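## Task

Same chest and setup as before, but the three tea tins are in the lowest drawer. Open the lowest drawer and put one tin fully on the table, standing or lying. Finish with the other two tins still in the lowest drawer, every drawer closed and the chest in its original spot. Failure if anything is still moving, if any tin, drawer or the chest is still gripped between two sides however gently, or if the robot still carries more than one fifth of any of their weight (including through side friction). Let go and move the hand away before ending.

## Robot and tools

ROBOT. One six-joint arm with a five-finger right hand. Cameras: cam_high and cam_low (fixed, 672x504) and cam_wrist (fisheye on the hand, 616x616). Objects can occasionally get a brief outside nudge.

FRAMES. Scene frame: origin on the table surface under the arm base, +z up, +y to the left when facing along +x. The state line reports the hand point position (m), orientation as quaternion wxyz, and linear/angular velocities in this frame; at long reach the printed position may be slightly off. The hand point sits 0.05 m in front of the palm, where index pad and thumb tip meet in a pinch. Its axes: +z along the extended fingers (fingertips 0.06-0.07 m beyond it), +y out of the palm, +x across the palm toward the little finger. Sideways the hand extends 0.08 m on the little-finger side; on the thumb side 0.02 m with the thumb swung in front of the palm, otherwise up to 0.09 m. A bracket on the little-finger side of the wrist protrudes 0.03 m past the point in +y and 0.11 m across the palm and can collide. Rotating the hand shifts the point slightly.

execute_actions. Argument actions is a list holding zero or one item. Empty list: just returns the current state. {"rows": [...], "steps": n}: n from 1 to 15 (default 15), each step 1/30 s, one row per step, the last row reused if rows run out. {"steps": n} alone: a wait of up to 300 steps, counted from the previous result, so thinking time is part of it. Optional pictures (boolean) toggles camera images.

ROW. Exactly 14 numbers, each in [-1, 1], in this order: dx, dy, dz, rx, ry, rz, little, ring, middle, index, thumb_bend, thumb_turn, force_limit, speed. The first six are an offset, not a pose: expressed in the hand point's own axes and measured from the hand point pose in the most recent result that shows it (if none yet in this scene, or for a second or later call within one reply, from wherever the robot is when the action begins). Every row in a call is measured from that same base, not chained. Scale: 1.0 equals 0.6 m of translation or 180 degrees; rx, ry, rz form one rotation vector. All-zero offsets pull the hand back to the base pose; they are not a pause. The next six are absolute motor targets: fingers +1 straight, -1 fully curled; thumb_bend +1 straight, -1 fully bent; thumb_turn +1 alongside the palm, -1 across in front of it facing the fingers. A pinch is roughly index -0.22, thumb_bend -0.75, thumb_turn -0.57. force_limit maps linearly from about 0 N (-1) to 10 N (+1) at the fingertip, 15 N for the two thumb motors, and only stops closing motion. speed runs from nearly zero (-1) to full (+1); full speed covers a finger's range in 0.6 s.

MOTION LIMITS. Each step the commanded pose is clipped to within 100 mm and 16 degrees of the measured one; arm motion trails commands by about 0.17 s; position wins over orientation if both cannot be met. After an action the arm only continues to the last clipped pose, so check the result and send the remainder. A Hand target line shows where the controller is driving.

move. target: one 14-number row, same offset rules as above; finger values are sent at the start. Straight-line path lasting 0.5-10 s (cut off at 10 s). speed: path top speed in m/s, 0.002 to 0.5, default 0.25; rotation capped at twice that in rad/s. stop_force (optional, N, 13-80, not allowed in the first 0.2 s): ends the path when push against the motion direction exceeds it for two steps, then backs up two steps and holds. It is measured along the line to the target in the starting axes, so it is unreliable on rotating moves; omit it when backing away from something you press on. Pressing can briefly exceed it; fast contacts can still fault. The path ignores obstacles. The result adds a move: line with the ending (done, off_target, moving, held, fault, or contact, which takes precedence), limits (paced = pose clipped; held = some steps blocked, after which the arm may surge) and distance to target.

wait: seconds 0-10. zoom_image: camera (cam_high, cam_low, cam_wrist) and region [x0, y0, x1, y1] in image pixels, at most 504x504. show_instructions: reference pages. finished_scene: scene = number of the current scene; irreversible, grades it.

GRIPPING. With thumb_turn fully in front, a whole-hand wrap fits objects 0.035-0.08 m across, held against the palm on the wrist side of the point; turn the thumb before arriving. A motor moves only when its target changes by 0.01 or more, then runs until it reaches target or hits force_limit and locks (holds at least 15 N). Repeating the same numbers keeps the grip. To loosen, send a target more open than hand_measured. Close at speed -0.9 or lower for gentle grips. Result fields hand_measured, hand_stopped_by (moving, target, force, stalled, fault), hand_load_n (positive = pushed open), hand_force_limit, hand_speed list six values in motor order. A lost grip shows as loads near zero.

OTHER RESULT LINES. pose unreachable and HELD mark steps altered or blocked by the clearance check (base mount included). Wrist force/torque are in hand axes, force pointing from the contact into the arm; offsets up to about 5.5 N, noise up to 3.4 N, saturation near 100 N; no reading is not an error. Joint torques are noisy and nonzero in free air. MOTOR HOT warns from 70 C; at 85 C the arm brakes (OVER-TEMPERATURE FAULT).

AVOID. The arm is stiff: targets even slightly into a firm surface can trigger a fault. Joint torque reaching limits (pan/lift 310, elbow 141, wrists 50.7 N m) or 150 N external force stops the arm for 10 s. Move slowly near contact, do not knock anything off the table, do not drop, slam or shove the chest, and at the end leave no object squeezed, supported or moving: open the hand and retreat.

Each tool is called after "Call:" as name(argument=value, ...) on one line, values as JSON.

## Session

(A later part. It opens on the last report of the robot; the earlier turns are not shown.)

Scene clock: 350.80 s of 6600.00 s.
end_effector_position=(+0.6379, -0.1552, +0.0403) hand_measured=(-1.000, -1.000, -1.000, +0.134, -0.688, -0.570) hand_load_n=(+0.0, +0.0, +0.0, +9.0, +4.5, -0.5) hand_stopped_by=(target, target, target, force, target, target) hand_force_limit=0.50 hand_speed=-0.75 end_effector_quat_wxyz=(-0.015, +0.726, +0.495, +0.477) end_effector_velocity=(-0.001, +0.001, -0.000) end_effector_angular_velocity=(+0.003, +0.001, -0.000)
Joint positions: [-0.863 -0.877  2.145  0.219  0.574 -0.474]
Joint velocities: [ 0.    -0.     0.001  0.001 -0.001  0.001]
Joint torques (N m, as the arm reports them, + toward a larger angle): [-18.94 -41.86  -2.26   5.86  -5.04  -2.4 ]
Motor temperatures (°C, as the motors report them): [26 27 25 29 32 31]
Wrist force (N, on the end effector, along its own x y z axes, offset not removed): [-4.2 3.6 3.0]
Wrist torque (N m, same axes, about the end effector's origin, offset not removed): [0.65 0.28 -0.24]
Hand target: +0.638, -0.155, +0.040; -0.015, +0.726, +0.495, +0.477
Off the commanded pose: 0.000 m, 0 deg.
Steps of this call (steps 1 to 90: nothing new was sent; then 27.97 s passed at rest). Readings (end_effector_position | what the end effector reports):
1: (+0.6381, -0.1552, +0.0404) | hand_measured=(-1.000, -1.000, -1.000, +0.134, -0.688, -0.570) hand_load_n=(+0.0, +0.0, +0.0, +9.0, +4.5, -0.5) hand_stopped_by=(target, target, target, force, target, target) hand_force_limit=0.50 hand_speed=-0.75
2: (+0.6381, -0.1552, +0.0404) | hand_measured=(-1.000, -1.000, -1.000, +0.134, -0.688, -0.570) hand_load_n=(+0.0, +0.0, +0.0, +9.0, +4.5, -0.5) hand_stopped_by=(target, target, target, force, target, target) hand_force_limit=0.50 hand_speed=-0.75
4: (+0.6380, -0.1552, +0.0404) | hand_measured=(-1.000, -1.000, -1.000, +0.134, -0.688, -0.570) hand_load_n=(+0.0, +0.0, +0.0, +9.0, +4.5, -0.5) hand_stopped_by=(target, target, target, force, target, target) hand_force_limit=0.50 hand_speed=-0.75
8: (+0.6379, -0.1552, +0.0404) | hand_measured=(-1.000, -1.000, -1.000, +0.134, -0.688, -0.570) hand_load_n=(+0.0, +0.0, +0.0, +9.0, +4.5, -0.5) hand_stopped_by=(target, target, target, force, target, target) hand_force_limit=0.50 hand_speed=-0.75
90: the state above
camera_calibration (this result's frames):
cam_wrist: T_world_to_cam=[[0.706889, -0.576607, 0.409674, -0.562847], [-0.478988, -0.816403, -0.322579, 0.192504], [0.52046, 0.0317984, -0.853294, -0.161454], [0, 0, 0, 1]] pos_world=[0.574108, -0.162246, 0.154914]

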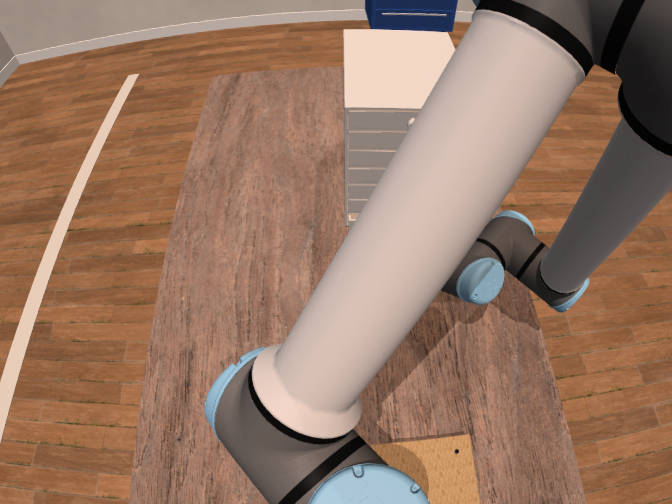

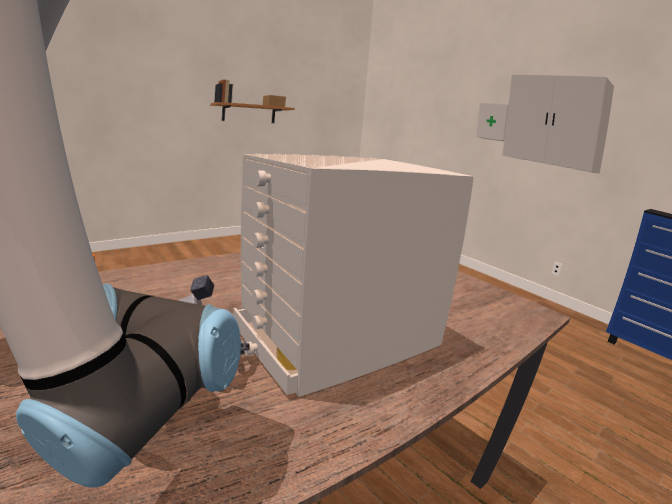

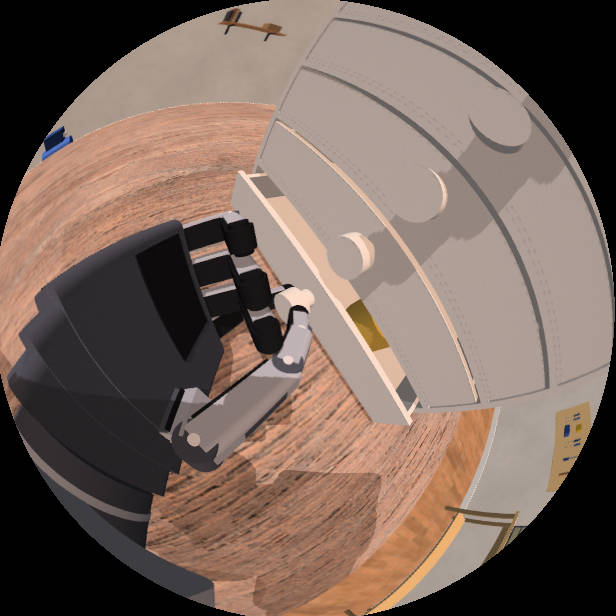

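Pull 0.05 m.

Call:
move(target=[0,-0.0638,-0.0536,0,0,0,-1,-1,-1,-0.3,-0.69,-0.57,0.5,-0.75], speed=0.02)

Scene clock: 356.77 s of 6600.00 s.
end_effector_position=(+0.5883, -0.1516, +0.0404) hand_measured=(-1.000, -1.000, -1.000, +0.134, -0.688, -0.570) hand_load_n=(+0.0, +0.0, +0.0, +9.0, +4.5, -0.5) hand_stopped_by=(target, target, target, force, target, target) hand_force_limit=0.50 hand_speed=-0.75 end_effector_quat_wxyz=(-0.015, +0.726, +0.495, +0.477) end_effector_velocity=(-0.002, -0.001, +0.000) end_effector_angular_velocity=(-0.000, -0.001, +0.001)
Joint positions: [-0.953 -0.868  2.231  0.266  0.573 -0.641]
Joint velocities: [-0.005  0.001  0.003  0.005 -0.    -0.011]
Joint torques (N m, as the arm reports them, + toward a larger angle): [-13.73 -43.03  -0.59   6.58   0.12  -4.13]
Motor temperatures (°C, as the motors report them): [26 27 25 29 32 31]
Wrist force (N, on the end effector, along its own x y z axes, offset not removed): [-2.5 -3.8 6.4]
Wrist torque (N m, same axes, about the end effector's origin, offset not removed): [-0.68 0.28 -0.35]
Hand target: +0.588, -0.152, +0.040; -0.015, +0.726, +0.495, +0.477
Off the commanded pose: 0.000 m, 0 deg.
After step 90, 0.13 s passed at rest.
move: done
camera_calibration (this result's frames):
cam_wrist: T_world_to_cam=[[0.706981, -0.576567, 0.409571, -0.525812], [-0.478927, -0.816426, -0.322609, 0.171726], [0.52039, 0.0319242, -0.853332, -0.135637], [0, 0, 0, 1]] pos_world=[0.524567, -0.158634, 0.155014]

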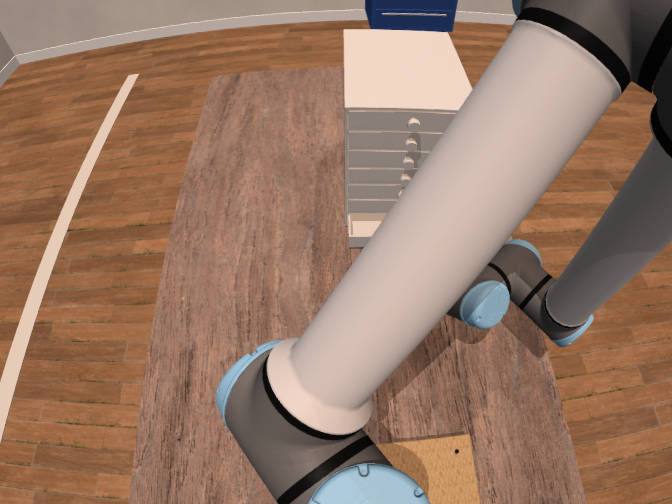

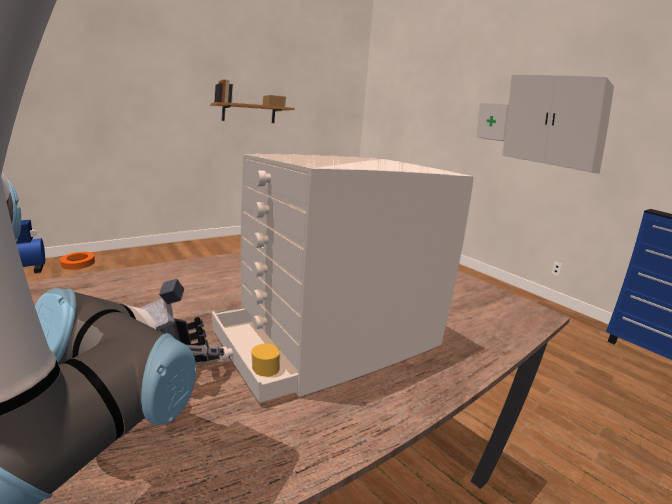

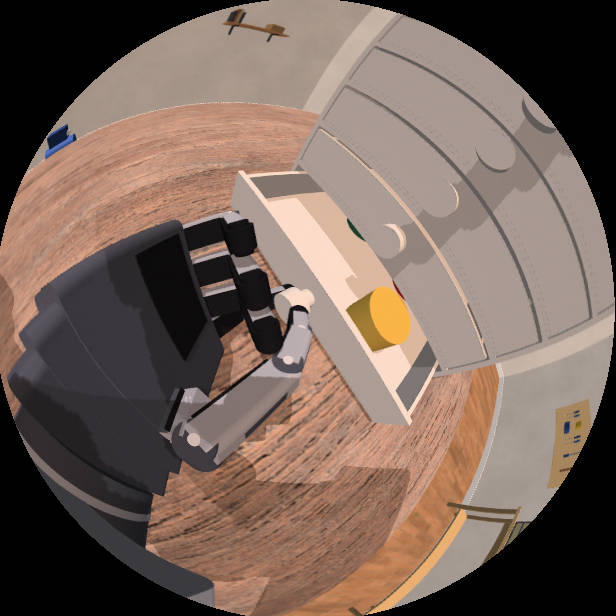

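Call:
move(target=[0,-0.0638,-0.0536,0,0,0,-1,-1,-1,-0.3,-0.69,-0.57,0.5,-0.75], speed=0.025)

Scene clock: 365.67 s of 6600.00 s.
end_effector_position=(+0.5388, -0.1479, +0.0405) hand_measured=(-1.000, -1.000, -1.000, +0.134, -0.688, -0.570) hand_load_n=(+0.0, +0.0, +0.0, +9.0, +4.5, -0.5) hand_stopped_by=(target, target, target, force, target, target) hand_force_limit=0.50 hand_speed=-0.75 end_effector_quat_wxyz=(-0.015, +0.726, +0.495, +0.477) end_effector_velocity=(-0.003, +0.001, -0.000) end_effector_angular_velocity=(+0.001, +0.000, +0.001)
Joint positions: [-1.063 -0.843  2.315  0.322  0.588 -0.84 ]
Joint velocities: [-0.006  0.002  0.005  0.004  0.002 -0.013]
Joint torques (N m, as the arm reports them, + toward a larger angle): [-26.93 -37.4    5.91   6.77   1.04  -2.27]
Motor temperatures (°C, as the motors report them): [26 27 25 29 32 31]
Wrist force (N, on the end effector, along its own x y z axes, offset not removed): [-1.2 -1.0 -1.2]
Wrist torque (N m, same axes, about the end effector's origin, offset not removed): [0.21 0.09 -0.28]
Hand target: +0.538, -0.148, +0.041; -0.015, +0.726, +0.495, +0.477
Off the commanded pose: 0.000 m, 0 deg.
After step 90, 3.57 s passed at rest.
move: done
camera_calibration (this result's frames):
cam_wrist: T_world_to_cam=[[0.707075, -0.576536, 0.409452, -0.488763], [-0.478861, -0.816442, -0.322668, 0.150971], [0.520323, 0.0320797, -0.853367, -0.109818], [0, 0, 0, 1]] pos_world=[0.475028, -0.155007, 0.155124]

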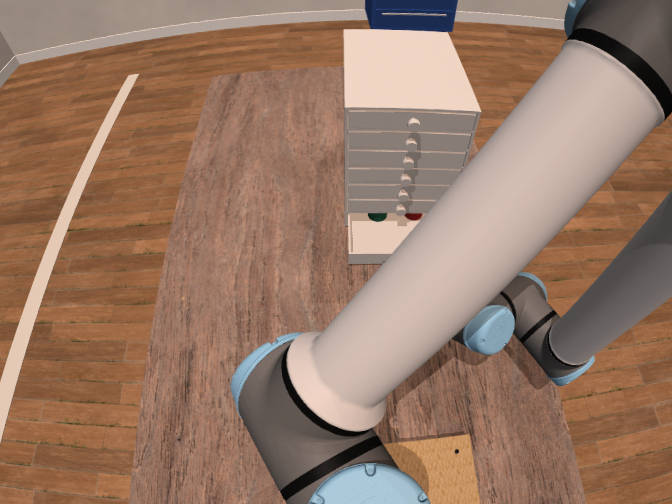

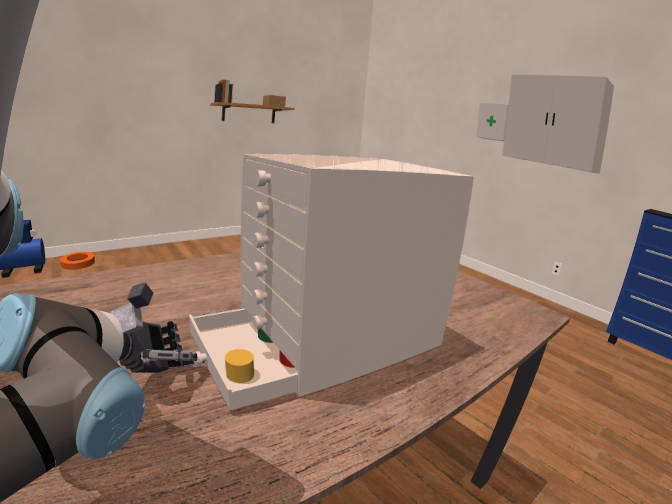

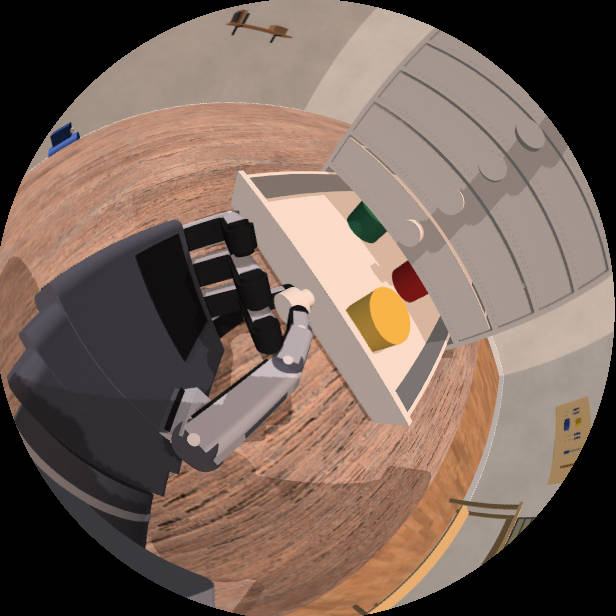

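Call:
move(target=[0,-0.0319,-0.0268,0,0,0,-1,-1,-1,-0.3,-0.69,-0.57,0.5,-0.75], speed=0.025)

Call:
move(target=[0.0003,-0.0045,0.005,0,0,0,-1,-1,-1,0.33,-0.62,-0.57,0.5,0], speed=0.01)

Scene clock: 382.47 s of 6600.00 s.
end_effector_position=(+0.5142, -0.1461, +0.0406) hand_measured=(-1.000, -1.000, -1.000, +0.134, -0.688, -0.570) hand_load_n=(+0.0, +0.0, +0.0, +9.0, +4.5, -0.5) hand_stopped_by=(target, target, target, force, target, target) hand_force_limit=0.50 hand_speed=-0.75 end_effector_quat_wxyz=(-0.015, +0.726, +0.495, +0.477) end_effector_velocity=(-0.003, -0.000, -0.000) end_effector_angular_velocity=(-0.000, -0.000, -0.000)
Joint positions: [-1.127 -0.823  2.357  0.351  0.605 -0.949]
Joint velocities: [-0.008  0.003  0.004  0.004  0.003 -0.013]
Joint torques (N m, as the arm reports them, + toward a larger angle): [-19.36 -32.74  10.48   5.13   0.58  -2.94]
Motor temperatures (°C, as the motors report them): [26 27 25 29 32 31]
Wrist force (N, on the end effector, along its own x y z axes, offset not removed): [-6.5 0.8 2.9]
Wrist torque (N m, same axes, about the end effector's origin, offset not removed): [0.19 0.78 -0.65]
Hand target: +0.514, -0.146, +0.041; -0.015, +0.726, +0.495, +0.477
Off the commanded pose: 0.000 m, 0 deg.
After step 90, 12.47 s passed at rest.
move: done
camera_calibration (this result's frames):
cam_wrist: T_world_to_cam=[[0.707102, -0.576553, 0.409382, -0.470354], [-0.478869, -0.816428, -0.322692, 0.140706], [0.520279, 0.0321358, -0.853391, -0.0969929], [0, 0, 0, 1]] pos_world=[0.450432, -0.153191, 0.155186]

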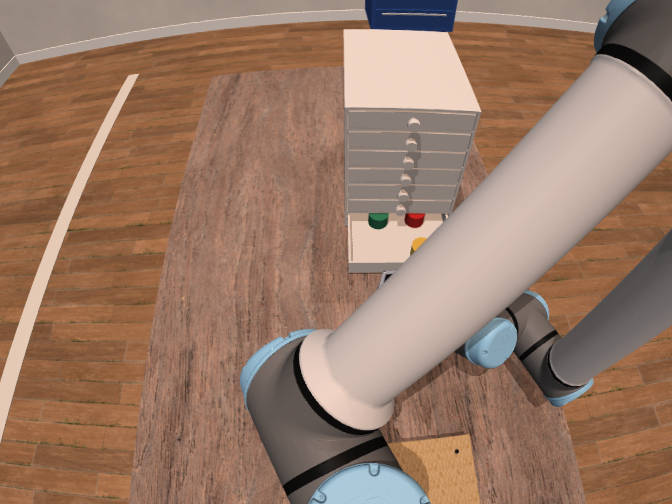

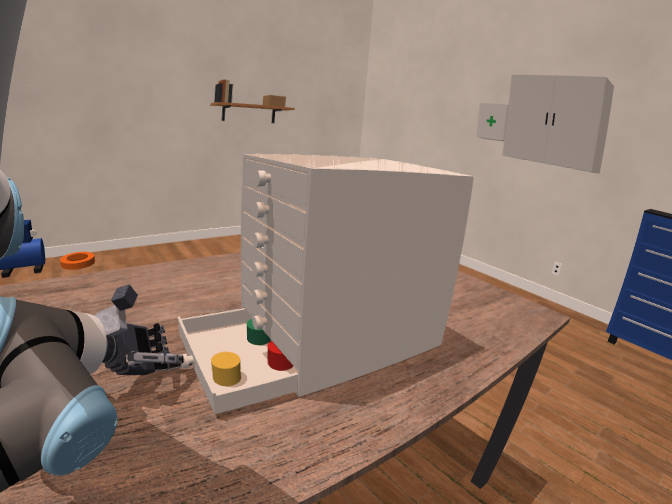

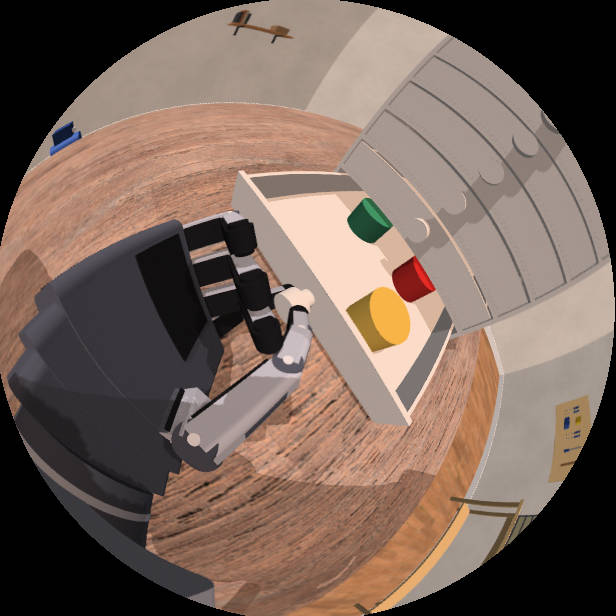

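Scene clock: 383.17 s of 6600.00 s.
end_effector_position=(+0.5143, -0.1433, +0.0382) hand_measured=(-1.000, -1.000, -1.000, +0.330, -0.620, -0.570) hand_load_n=(+0.0, +0.0, +0.0, -9.0, +0.5, +0.0) hand_stopped_by=(target, target, target, target, target, target) hand_force_limit=0.50 hand_speed=0.00 end_effector_quat_wxyz=(-0.015, +0.726, +0.495, +0.478) end_effector_velocity=(-0.000, +0.002, -0.001) end_effector_angular_velocity=(+0.001, +0.001, +0.000)
Joint positions: [-1.123 -0.819  2.359  0.34   0.604 -0.943]
Joint velocities: [ 0.002  0.002  0.002 -0.007  0.     0.003]
Joint torques (N m, as the arm reports them, + toward a larger angle): [ 22.02 -28.46   9.71  -1.02   1.68   2.9 ]
Motor temperatures (°C, as the motors report them): [26 27 25 29 32 31]
Wrist force (N, on the end effector, along its own x y z axes, offset not removed): [11.7 10.9 -21.8]
Wrist torque (N m, same axes, about the end effector's origin, offset not removed): [0.23 1.06 -0.07]
Hand target: +0.514, -0.143, +0.038; -0.015, +0.726, +0.495, +0.477
Off the commanded pose: 0.000 m, 0 deg.
move: done
camera_calibration (this result's frames):
cam_wrist: T_world_to_cam=[[0.706974, -0.576655, 0.40946, -0.46779], [-0.478865, -0.816353, -0.322887, 0.142225], [0.520458, 0.0321966, -0.85328, -0.0992985], [0, 0, 0, 1]] pos_world=[0.450502, -0.150451, 0.152734]

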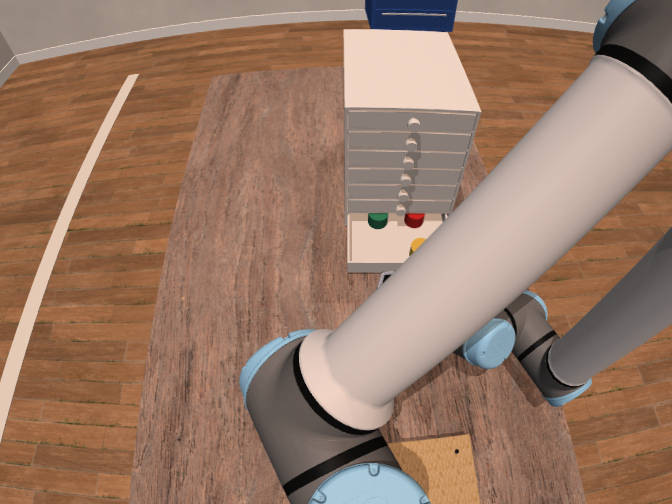

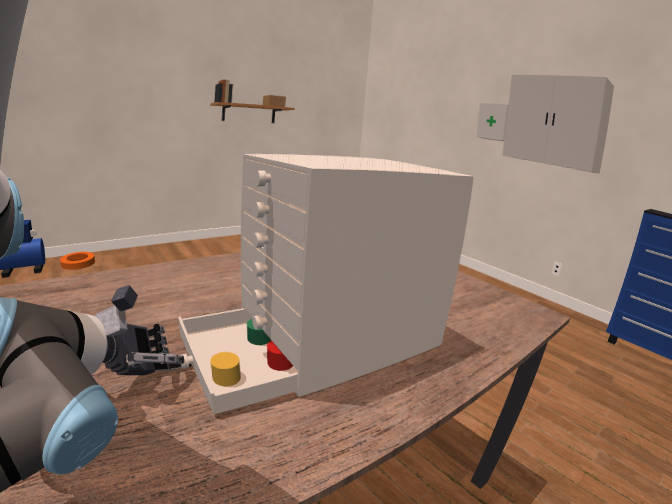

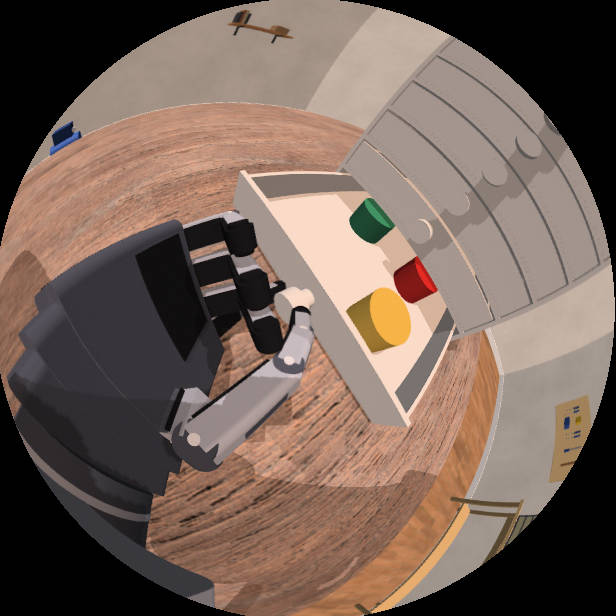

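Call:
move(target=[-0.0003,0.0045,-0.005,0,0,0,-1,-1,-1,0.33,-0.62,-0.57,0.5,0], speed=0.01)

Call:
zoom_image(camera="cam_wrist", region=[200,200,400,400])

Scene clock: 391.37 s of 6600.00 s.
end_effector_position=(+0.5142, -0.1461, +0.0406) hand_measured=(-1.000, -1.000, -1.000, +0.330, -0.620, -0.570) hand_load_n=(+0.0, +0.0, +0.0, +0.0, +0.0, +0.0) hand_stopped_by=(target, target, target, target, target, target) hand_force_limit=0.50 hand_speed=0.00 end_effector_quat_wxyz=(-0.015, +0.726, +0.495, +0.478) end_effector_velocity=(+0.000, -0.003, +0.002) end_effector_angular_velocity=(+0.000, -0.001, -0.001)
Joint positions: [-1.127 -0.823  2.357  0.351  0.605 -0.949]
Joint velocities: [-0.003 -0.003 -0.002  0.008 -0.    -0.004]
Joint torques (N m, as the arm reports them, + toward a larger angle): [-22.14 -68.68  -5.56   6.94   1.07  -2.28]
Motor temperatures (°C, as the motors report them): [26 27 25 29 32 31]
Wrist force (N, on the end effector, along its own x y z axes, offset not removed): [-3.2 0.1 3.6]
Wrist torque (N m, same axes, about the end effector's origin, offset not removed): [-0.10 0.55 -0.32]
Hand target: +0.514, -0.146, +0.041; -0.015, +0.726, +0.495, +0.478
Off the commanded pose: 0.000 m, 0 deg.
After step 90, 4.50 s passed at rest.
move: done
camera_calibration (this result's frames):
cam_wrist: T_world_to_cam=[[0.707029, -0.576656, 0.409363, -0.470338], [-0.478887, -0.816351, -0.32286, 0.140757], [0.520363, 0.032233, -0.853337, -0.0970176], [0, 0, 0, 1]] pos_world=[0.450434, -0.153188, 0.155195]

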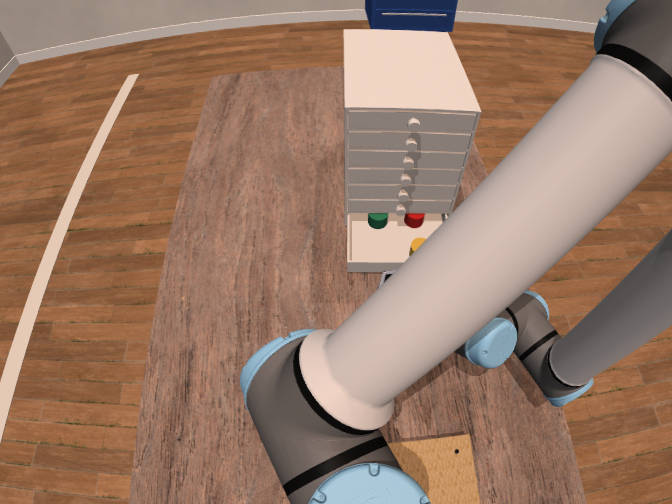

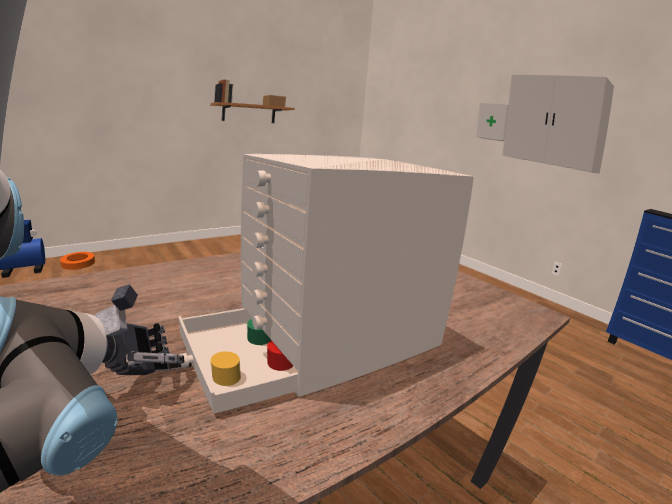

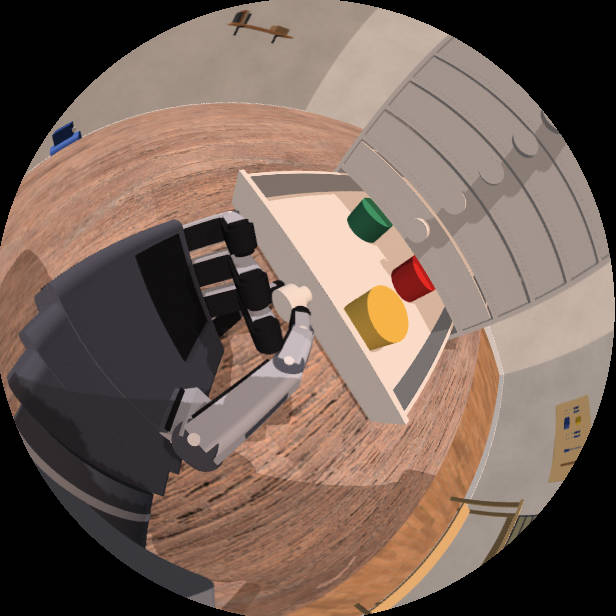

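Region (200, 200, 400, 400) of cam_wrist's 616x616 image, scaled by 2.520, with more detail than that image has.

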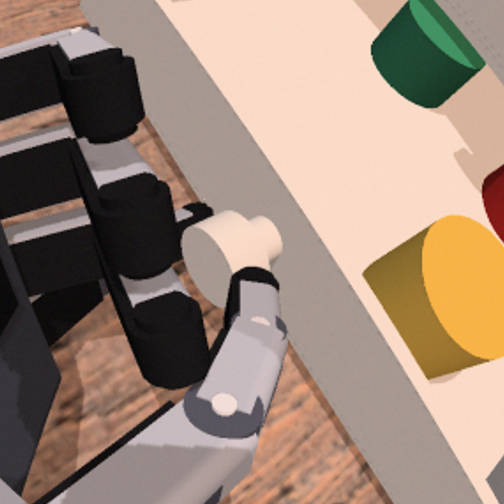

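Call:
execute_actions(actions=[{"rows":[[0,0,0,0,0,0,-1,-1,-1,0.5,-0.5,-0.57,0.5,0]],"steps":10}], pictures=false)

Call:
move(target=[0,-0.0383,-0.032,0,0,0,-1,-1,-1,0.5,-0.5,-0.57,0.5,0], speed=0.015, stop_force=15)

Scene clock: 398.33 s of 6600.00 s.
end_effector_position=(+0.5142, -0.1463, +0.0408) hand_measured=(-1.000, -1.000, -1.000, +0.398, -0.500, -0.570) hand_load_n=(+0.0, +0.0, +0.0, -13.5, +0.0, +0.0) hand_stopped_by=(target, target, target, stalled, target, target) hand_force_limit=0.50 hand_speed=0.00 end_effector_quat_wxyz=(-0.015, +0.726, +0.495, +0.477) end_effector_velocity=(+0.000, -0.000, -0.001) end_effector_angular_velocity=(-0.000, +0.001, -0.000)
Joint positions: [-1.127 -0.823  2.357  0.351  0.605 -0.949]
Joint velocities: [ 0.001  0.001 -0.001 -0.002  0.     0.003]
Joint torques (N m, as the arm reports them, + toward a larger angle): [ 18.71 -32.57   7.03   1.18   0.84   3.86]
Motor temperatures (°C, as the motors report them): [26 27 25 29 32 31]
Wrist force (N, on the end effector, along its own x y z axes, offset not removed): [6.2 8.1 -11.6]
Wrist torque (N m, same axes, about the end effector's origin, offset not removed): [0.01 1.04 -0.20]
Hand target: +0.514, -0.146, +0.041; -0.015, +0.726, +0.495, +0.478
Off the commanded pose: 0.000 m, 0 deg.
Steps of this call (steps 1 to 90: nothing new was sent; then 3.63 s passed at rest; steps 91 to 100: all 10 steps of this action). Readings (end_effector_position | what the end effector reports):
91: (+0.5142, -0.1463, +0.0409) | hand_measured=(-1.000, -1.000, -1.000, +0.330, -0.620, -0.570) hand_load_n=(+0.0, +0.0, +0.0, +0.0, +0.0, +0.0) hand_stopped_by=(target, target, target, moving, moving, target) hand_force_limit=0.50 hand_speed=0.00
92: (+0.5142, -0.1463, +0.0409) | hand_measured=(-1.000, -1.000, -1.000, +0.330, -0.620, -0.570) hand_load_n=(+0.0, +0.0, +0.0, +0.0, +0.0, +0.0) hand_stopped_by=(target, target, target, moving, moving, target) hand_force_limit=0.50 hand_speed=0.00
94: (+0.5142, -0.1463, +0.0409) | hand_measured=(-1.000, -1.000, -1.000, +0.380, -0.588, -0.570) hand_load_n=(+0.0, +0.0, +0.0, -5.5, +0.0, +0.0) hand_stopped_by=(target, target, target, moving, moving, target) hand_force_limit=0.50 hand_speed=0.00
98: (+0.5142, -0.1464, +0.0408) | hand_measured=(-1.000, -1.000, -1.000, +0.398, -0.500, -0.570) hand_load_n=(+0.0, +0.0, +0.0, -13.0, +0.0, +0.0) hand_stopped_by=(target, target, target, moving, moving, target) hand_force_limit=0.50 hand_speed=0.00
100: the state above

Scene clock: 400.83 s of 6600.00 s.
end_effector_position=(+0.4848, -0.1439, +0.0407) hand_measured=(-1.000, -1.000, -1.000, +0.396, -0.500, -0.570) hand_load_n=(+0.0, +0.0, +0.0, -12.5, +0.0, +0.0) hand_stopped_by=(target, target, target, stalled, target, target) hand_force_limit=0.50 hand_speed=0.00 end_effector_quat_wxyz=(-0.015, +0.726, +0.495, +0.477) end_effector_velocity=(-0.003, +0.001, +0.000) end_effector_angular_velocity=(+0.000, +0.000, +0.001)
Joint positions: [-1.213 -0.793  2.407  0.383  0.636 -1.087]
Joint velocities: [-0.01   0.004  0.006  0.004  0.005 -0.017]
Joint torques (N m, as the arm reports them, + toward a larger angle): [-23.15 -33.1   10.76   3.95   5.42  -1.49]
Motor temperatures (°C, as the motors report them): [26 27 25 29 32 31]
Wrist force (N, on the end effector, along its own x y z axes, offset not removed): [15.2 13.3 -8.9]
Wrist torque (N m, same axes, about the end effector's origin, offset not removed): [0.31 0.34 0.29]
Hand target: +0.484, -0.144, +0.041; -0.015, +0.726, +0.495, +0.478
Off the commanded pose: 0.000 m, 0 deg.
move: done
camera_calibration (this result's frames):
cam_wrist: T_world_to_cam=[[0.70702, -0.576602, 0.409455, -0.448323], [-0.478858, -0.816393, -0.322797, 0.128417], [0.520401, 0.0321532, -0.853317, -0.0817488], [0, 0, 0, 1]] pos_world=[0.421009, -0.151036, 0.155263]

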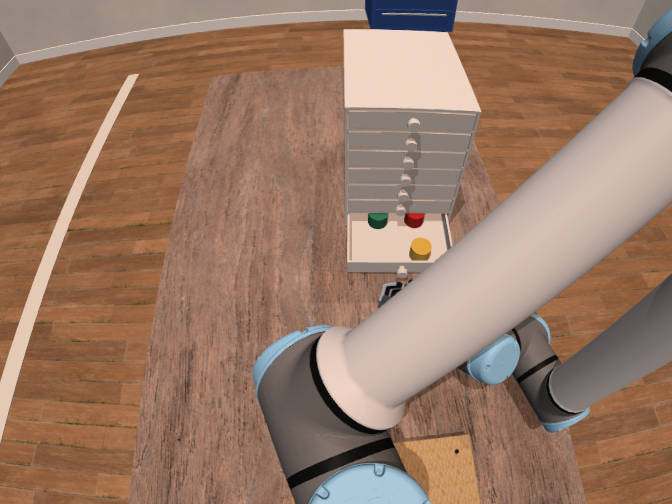

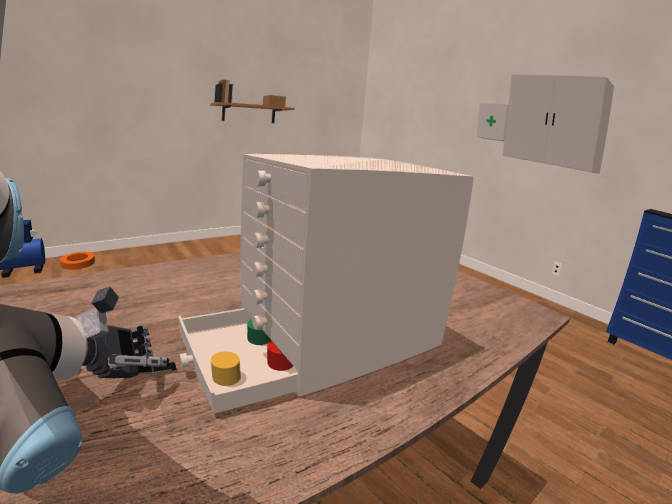

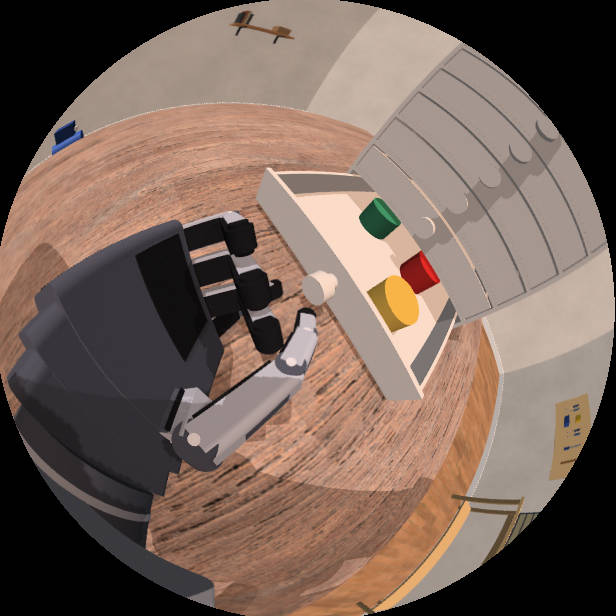

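Call:
move(target=[0.0471,0.0303,-0.036,0,0,0,-1,-1,-1,0.55,-0.5,-0.57,0.5,0], speed=0.08)

Call:
move(target=[0.203,0.056,-0.0157,0,0,0,-1,-1,-1,0.75,-0.45,-0.57,0.5,0], speed=0.2)

Scene clock: 413.13 s of 6600.00 s.
end_effector_position=(+0.4849, -0.1439, +0.0803) hand_measured=(-1.000, -1.000, -1.000, +0.550, -0.500, -0.570) hand_load_n=(+0.0, +0.0, +0.0, +0.0, +0.0, +0.0) hand_stopped_by=(target, target, target, target, target, target) hand_force_limit=0.50 hand_speed=0.00 end_effector_quat_wxyz=(-0.015, +0.726, +0.495, +0.478) end_effector_velocity=(-0.000, -0.000, +0.003) end_effector_angular_velocity=(-0.002, -0.001, +0.001)
Joint positions: [-1.213 -0.89   2.427  0.461  0.636 -1.087]
Joint velocities: [-0.001 -0.007  0.001  0.007  0.001 -0.003]
Joint torques (N m, as the arm reports them, + toward a larger angle): [-14.3  -65.67   6.89   6.19   1.6   -2.19]
Motor temperatures (°C, as the motors report them): [26 27 25 29 32 31]
Wrist force (N, on the end effector, along its own x y z axes, offset not removed): [-2.6 -1.4 -2.6]
Wrist torque (N m, same axes, about the end effector's origin, offset not removed): [0.12 0.75 -0.50]
Hand target: +0.485, -0.144, +0.081; -0.015, +0.726, +0.495, +0.477
Off the commanded pose: 0.000 m, 0 deg.
After step 90, 8.30 s passed at rest.
move: done
camera_calibration (this result's frames):
cam_wrist: T_world_to_cam=[[0.706946, -0.576655, 0.409507, -0.464604], [-0.478803, -0.81635, -0.322987, 0.141352], [0.520553, 0.0322611, -0.85322, -0.0481026], [0, 0, 0, 1]] pos_world=[0.42117, -0.150972, 0.194871]

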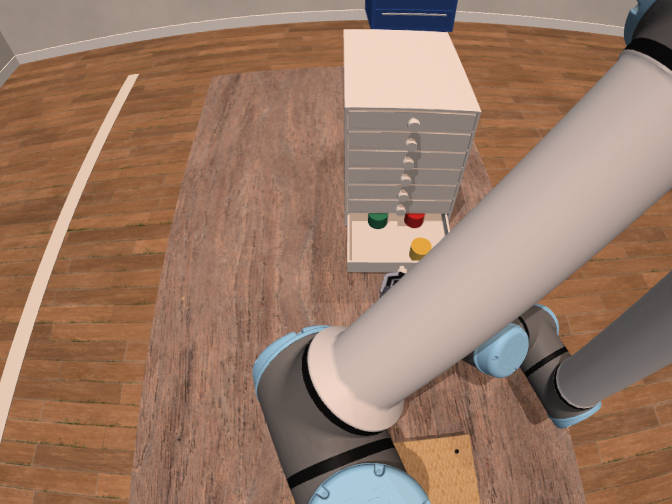

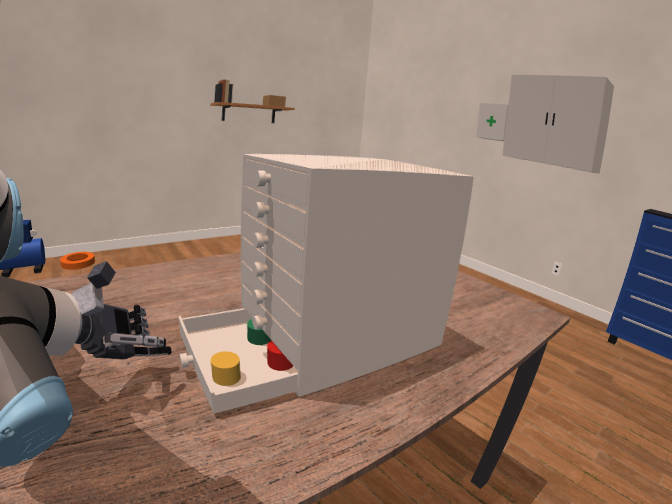

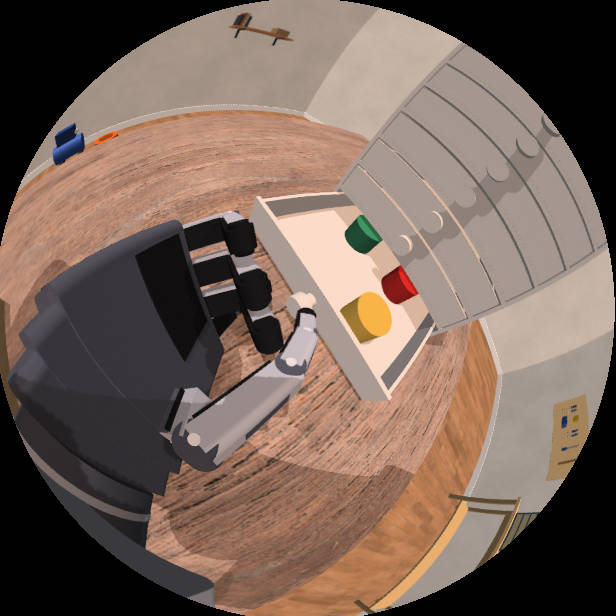

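Scene clock: 414.43 s of 6600.00 s.
end_effector_position=(+0.5095, -0.0800, +0.1865) hand_measured=(-1.000, -1.000, -1.000, +0.750, -0.450, -0.570) hand_load_n=(+0.0, +0.0, +0.0, +0.0, +0.0, +0.0) hand_stopped_by=(target, target, target, target, target, target) hand_force_limit=0.50 hand_speed=0.00 end_effector_quat_wxyz=(-0.015, +0.726, +0.495, +0.478) end_effector_velocity=(+0.000, +0.002, +0.002) end_effector_angular_velocity=(+0.001, +0.004, -0.002)
Joint positions: [-1.046 -1.228  2.465  0.533  0.584 -0.809]
Joint velocities: [ 0.006 -0.011 -0.     0.001  0.001  0.016]
Joint torques (N m, as the arm reports them, + toward a larger angle): [ 20.61 -55.25 -18.83   5.64   1.12   1.97]
Motor temperatures (°C, as the motors report them): [26 27 25 29 32 31]
Wrist force (N, on the end effector, along its own x y z axes, offset not removed): [1.2 -0.8 2.1]
Wrist torque (N m, same axes, about the end effector's origin, offset not removed): [-0.15 -0.16 -0.06]
Hand target: +0.510, -0.080, +0.187; -0.015, +0.726, +0.495, +0.478
Off the commanded pose: 0.000 m, 0 deg.
move: done
camera_calibration (this result's frames):
cam_wrist: T_world_to_cam=[[0.706762, -0.576709, 0.40975, -0.488553], [-0.478724, -0.816312, -0.323199, 0.239534], [0.520875, 0.0322671, -0.853023, 0.027458], [0, 0, 0, 1]] pos_world=[0.445659, -0.0871044, 0.301024]

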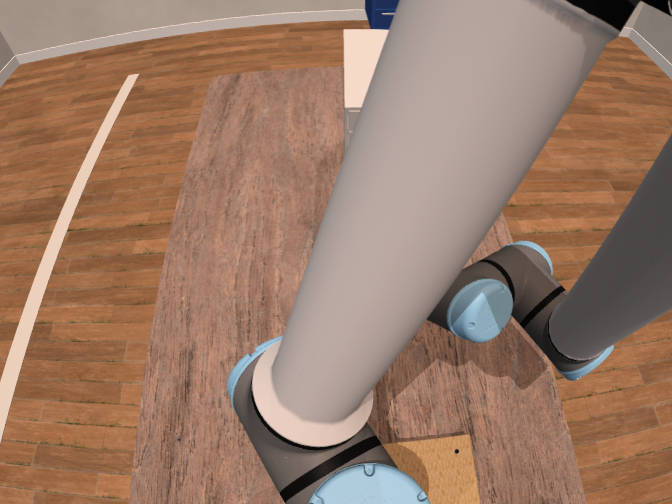

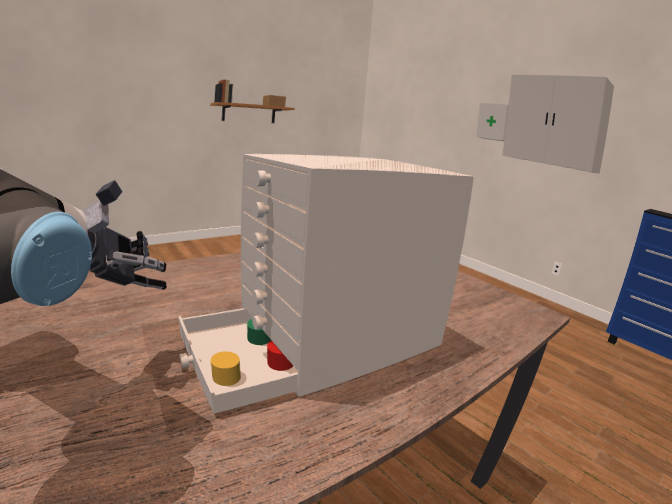

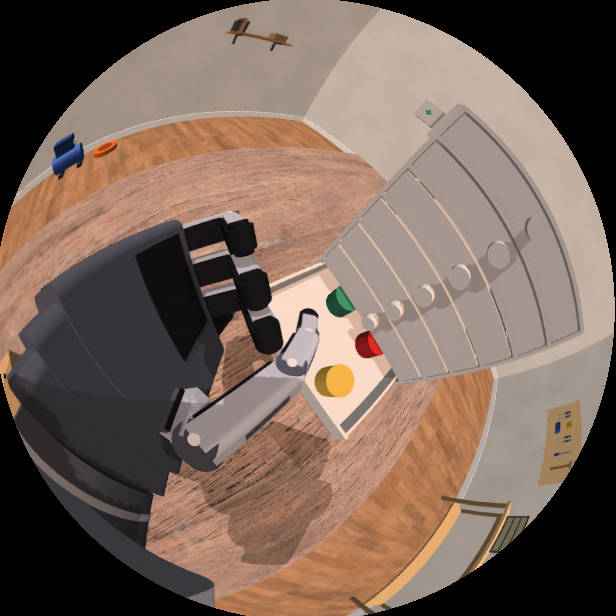

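Call:
move(target=[0.149,0.082,-0.026,-0.214,0.046,0.704,-1,-1,-1,0.75,-0.45,-0.57,0.5,0], speed=0.3)

Scene clock: 469.27 s of 6600.00 s.
end_effector_position=(+0.5395, -0.0500, +0.2807) hand_measured=(-1.000, -1.000, -1.000, +0.750, -0.450, -0.570) hand_load_n=(+0.0, +0.0, +0.0, +0.0, +0.0, +0.0) hand_stopped_by=(target, target, target, target, target, target) hand_force_limit=0.50 hand_speed=0.00 end_effector_quat_wxyz=(-0.259, +0.701, -0.564, +0.353) end_effector_velocity=(+0.001, -0.000, +0.001) end_effector_angular_velocity=(+0.008, +0.003, -0.012)
Joint positions: [-0.612 -1.708  2.235  0.226  1.112  2.487]
Joint velocities: [ 0.003  0.002 -0.004  0.003  0.008  0.015]
Joint torques (N m, as the arm reports them, + toward a larger angle): [ 17.84  -4.09 -42.42   4.24   1.12   3.24]
Motor temperatures (°C, as the motors report them): [26 27 25 29 32 31]
Wrist force (N, on the end effector, along its own x y z axes, offset not removed): [-0.8 -3.3 0.2]
Wrist torque (N m, same axes, about the end effector's origin, offset not removed): [-0.45 0.20 -0.37]
Hand target: +0.539, -0.050, +0.281; -0.259, +0.700, -0.564, +0.352
Off the commanded pose: 0.000 m, 0 deg.
After step 90, 47.37 s passed at rest.
move: done
camera_calibration (this result's frames):
cam_wrist: T_world_to_cam=[[-0.635749, -0.152751, -0.756631, 0.541778], [-0.482119, 0.844087, 0.234687, 0.237024], [0.602814, 0.513988, -0.610272, 0.00296576], [0, 0, 0, 1]] pos_world=[0.456921, -0.118836, 0.356109]

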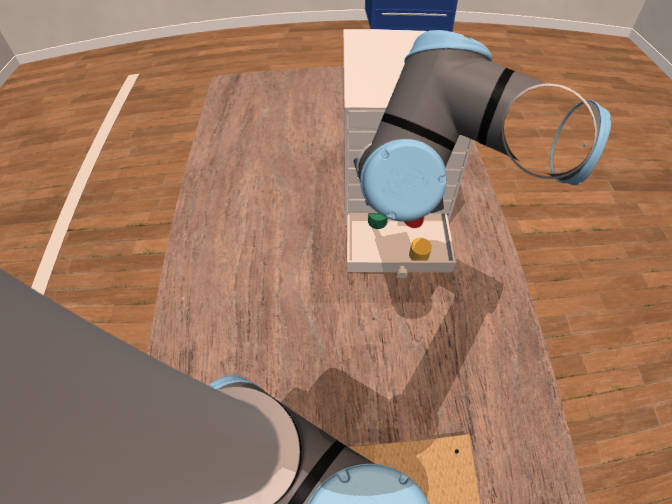

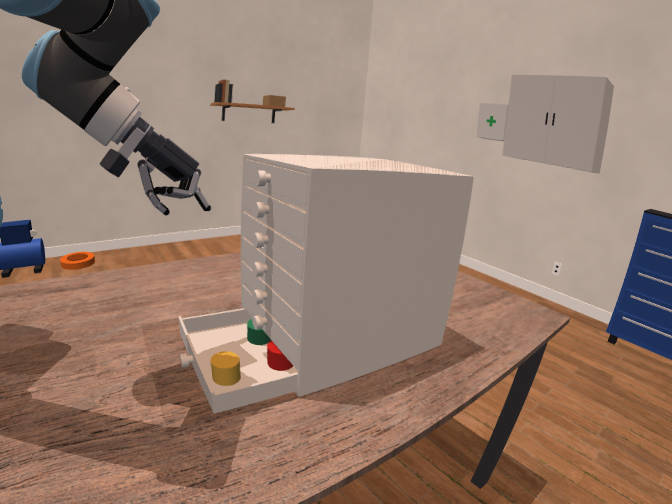

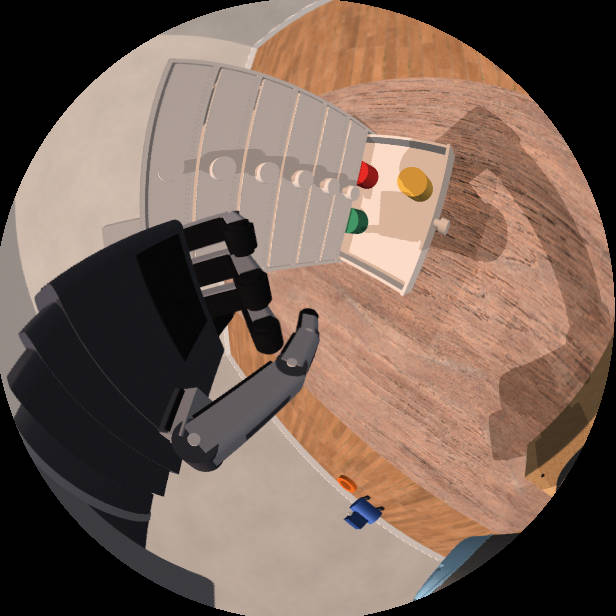

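Call:
zoom_image(camera="cam_high", region=[340,205,470,290])

Region (340, 205, 470, 290) of cam_high's 672x504 image, scaled by 3.877, with more detail than that image has; it fills the top 330 rows of this view, and the rest is white.

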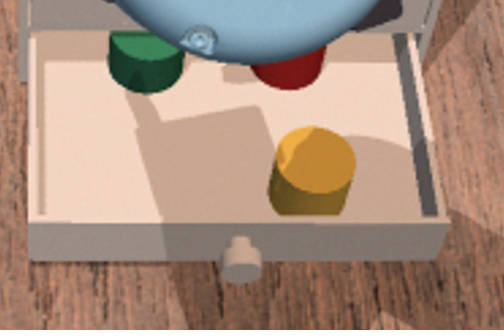

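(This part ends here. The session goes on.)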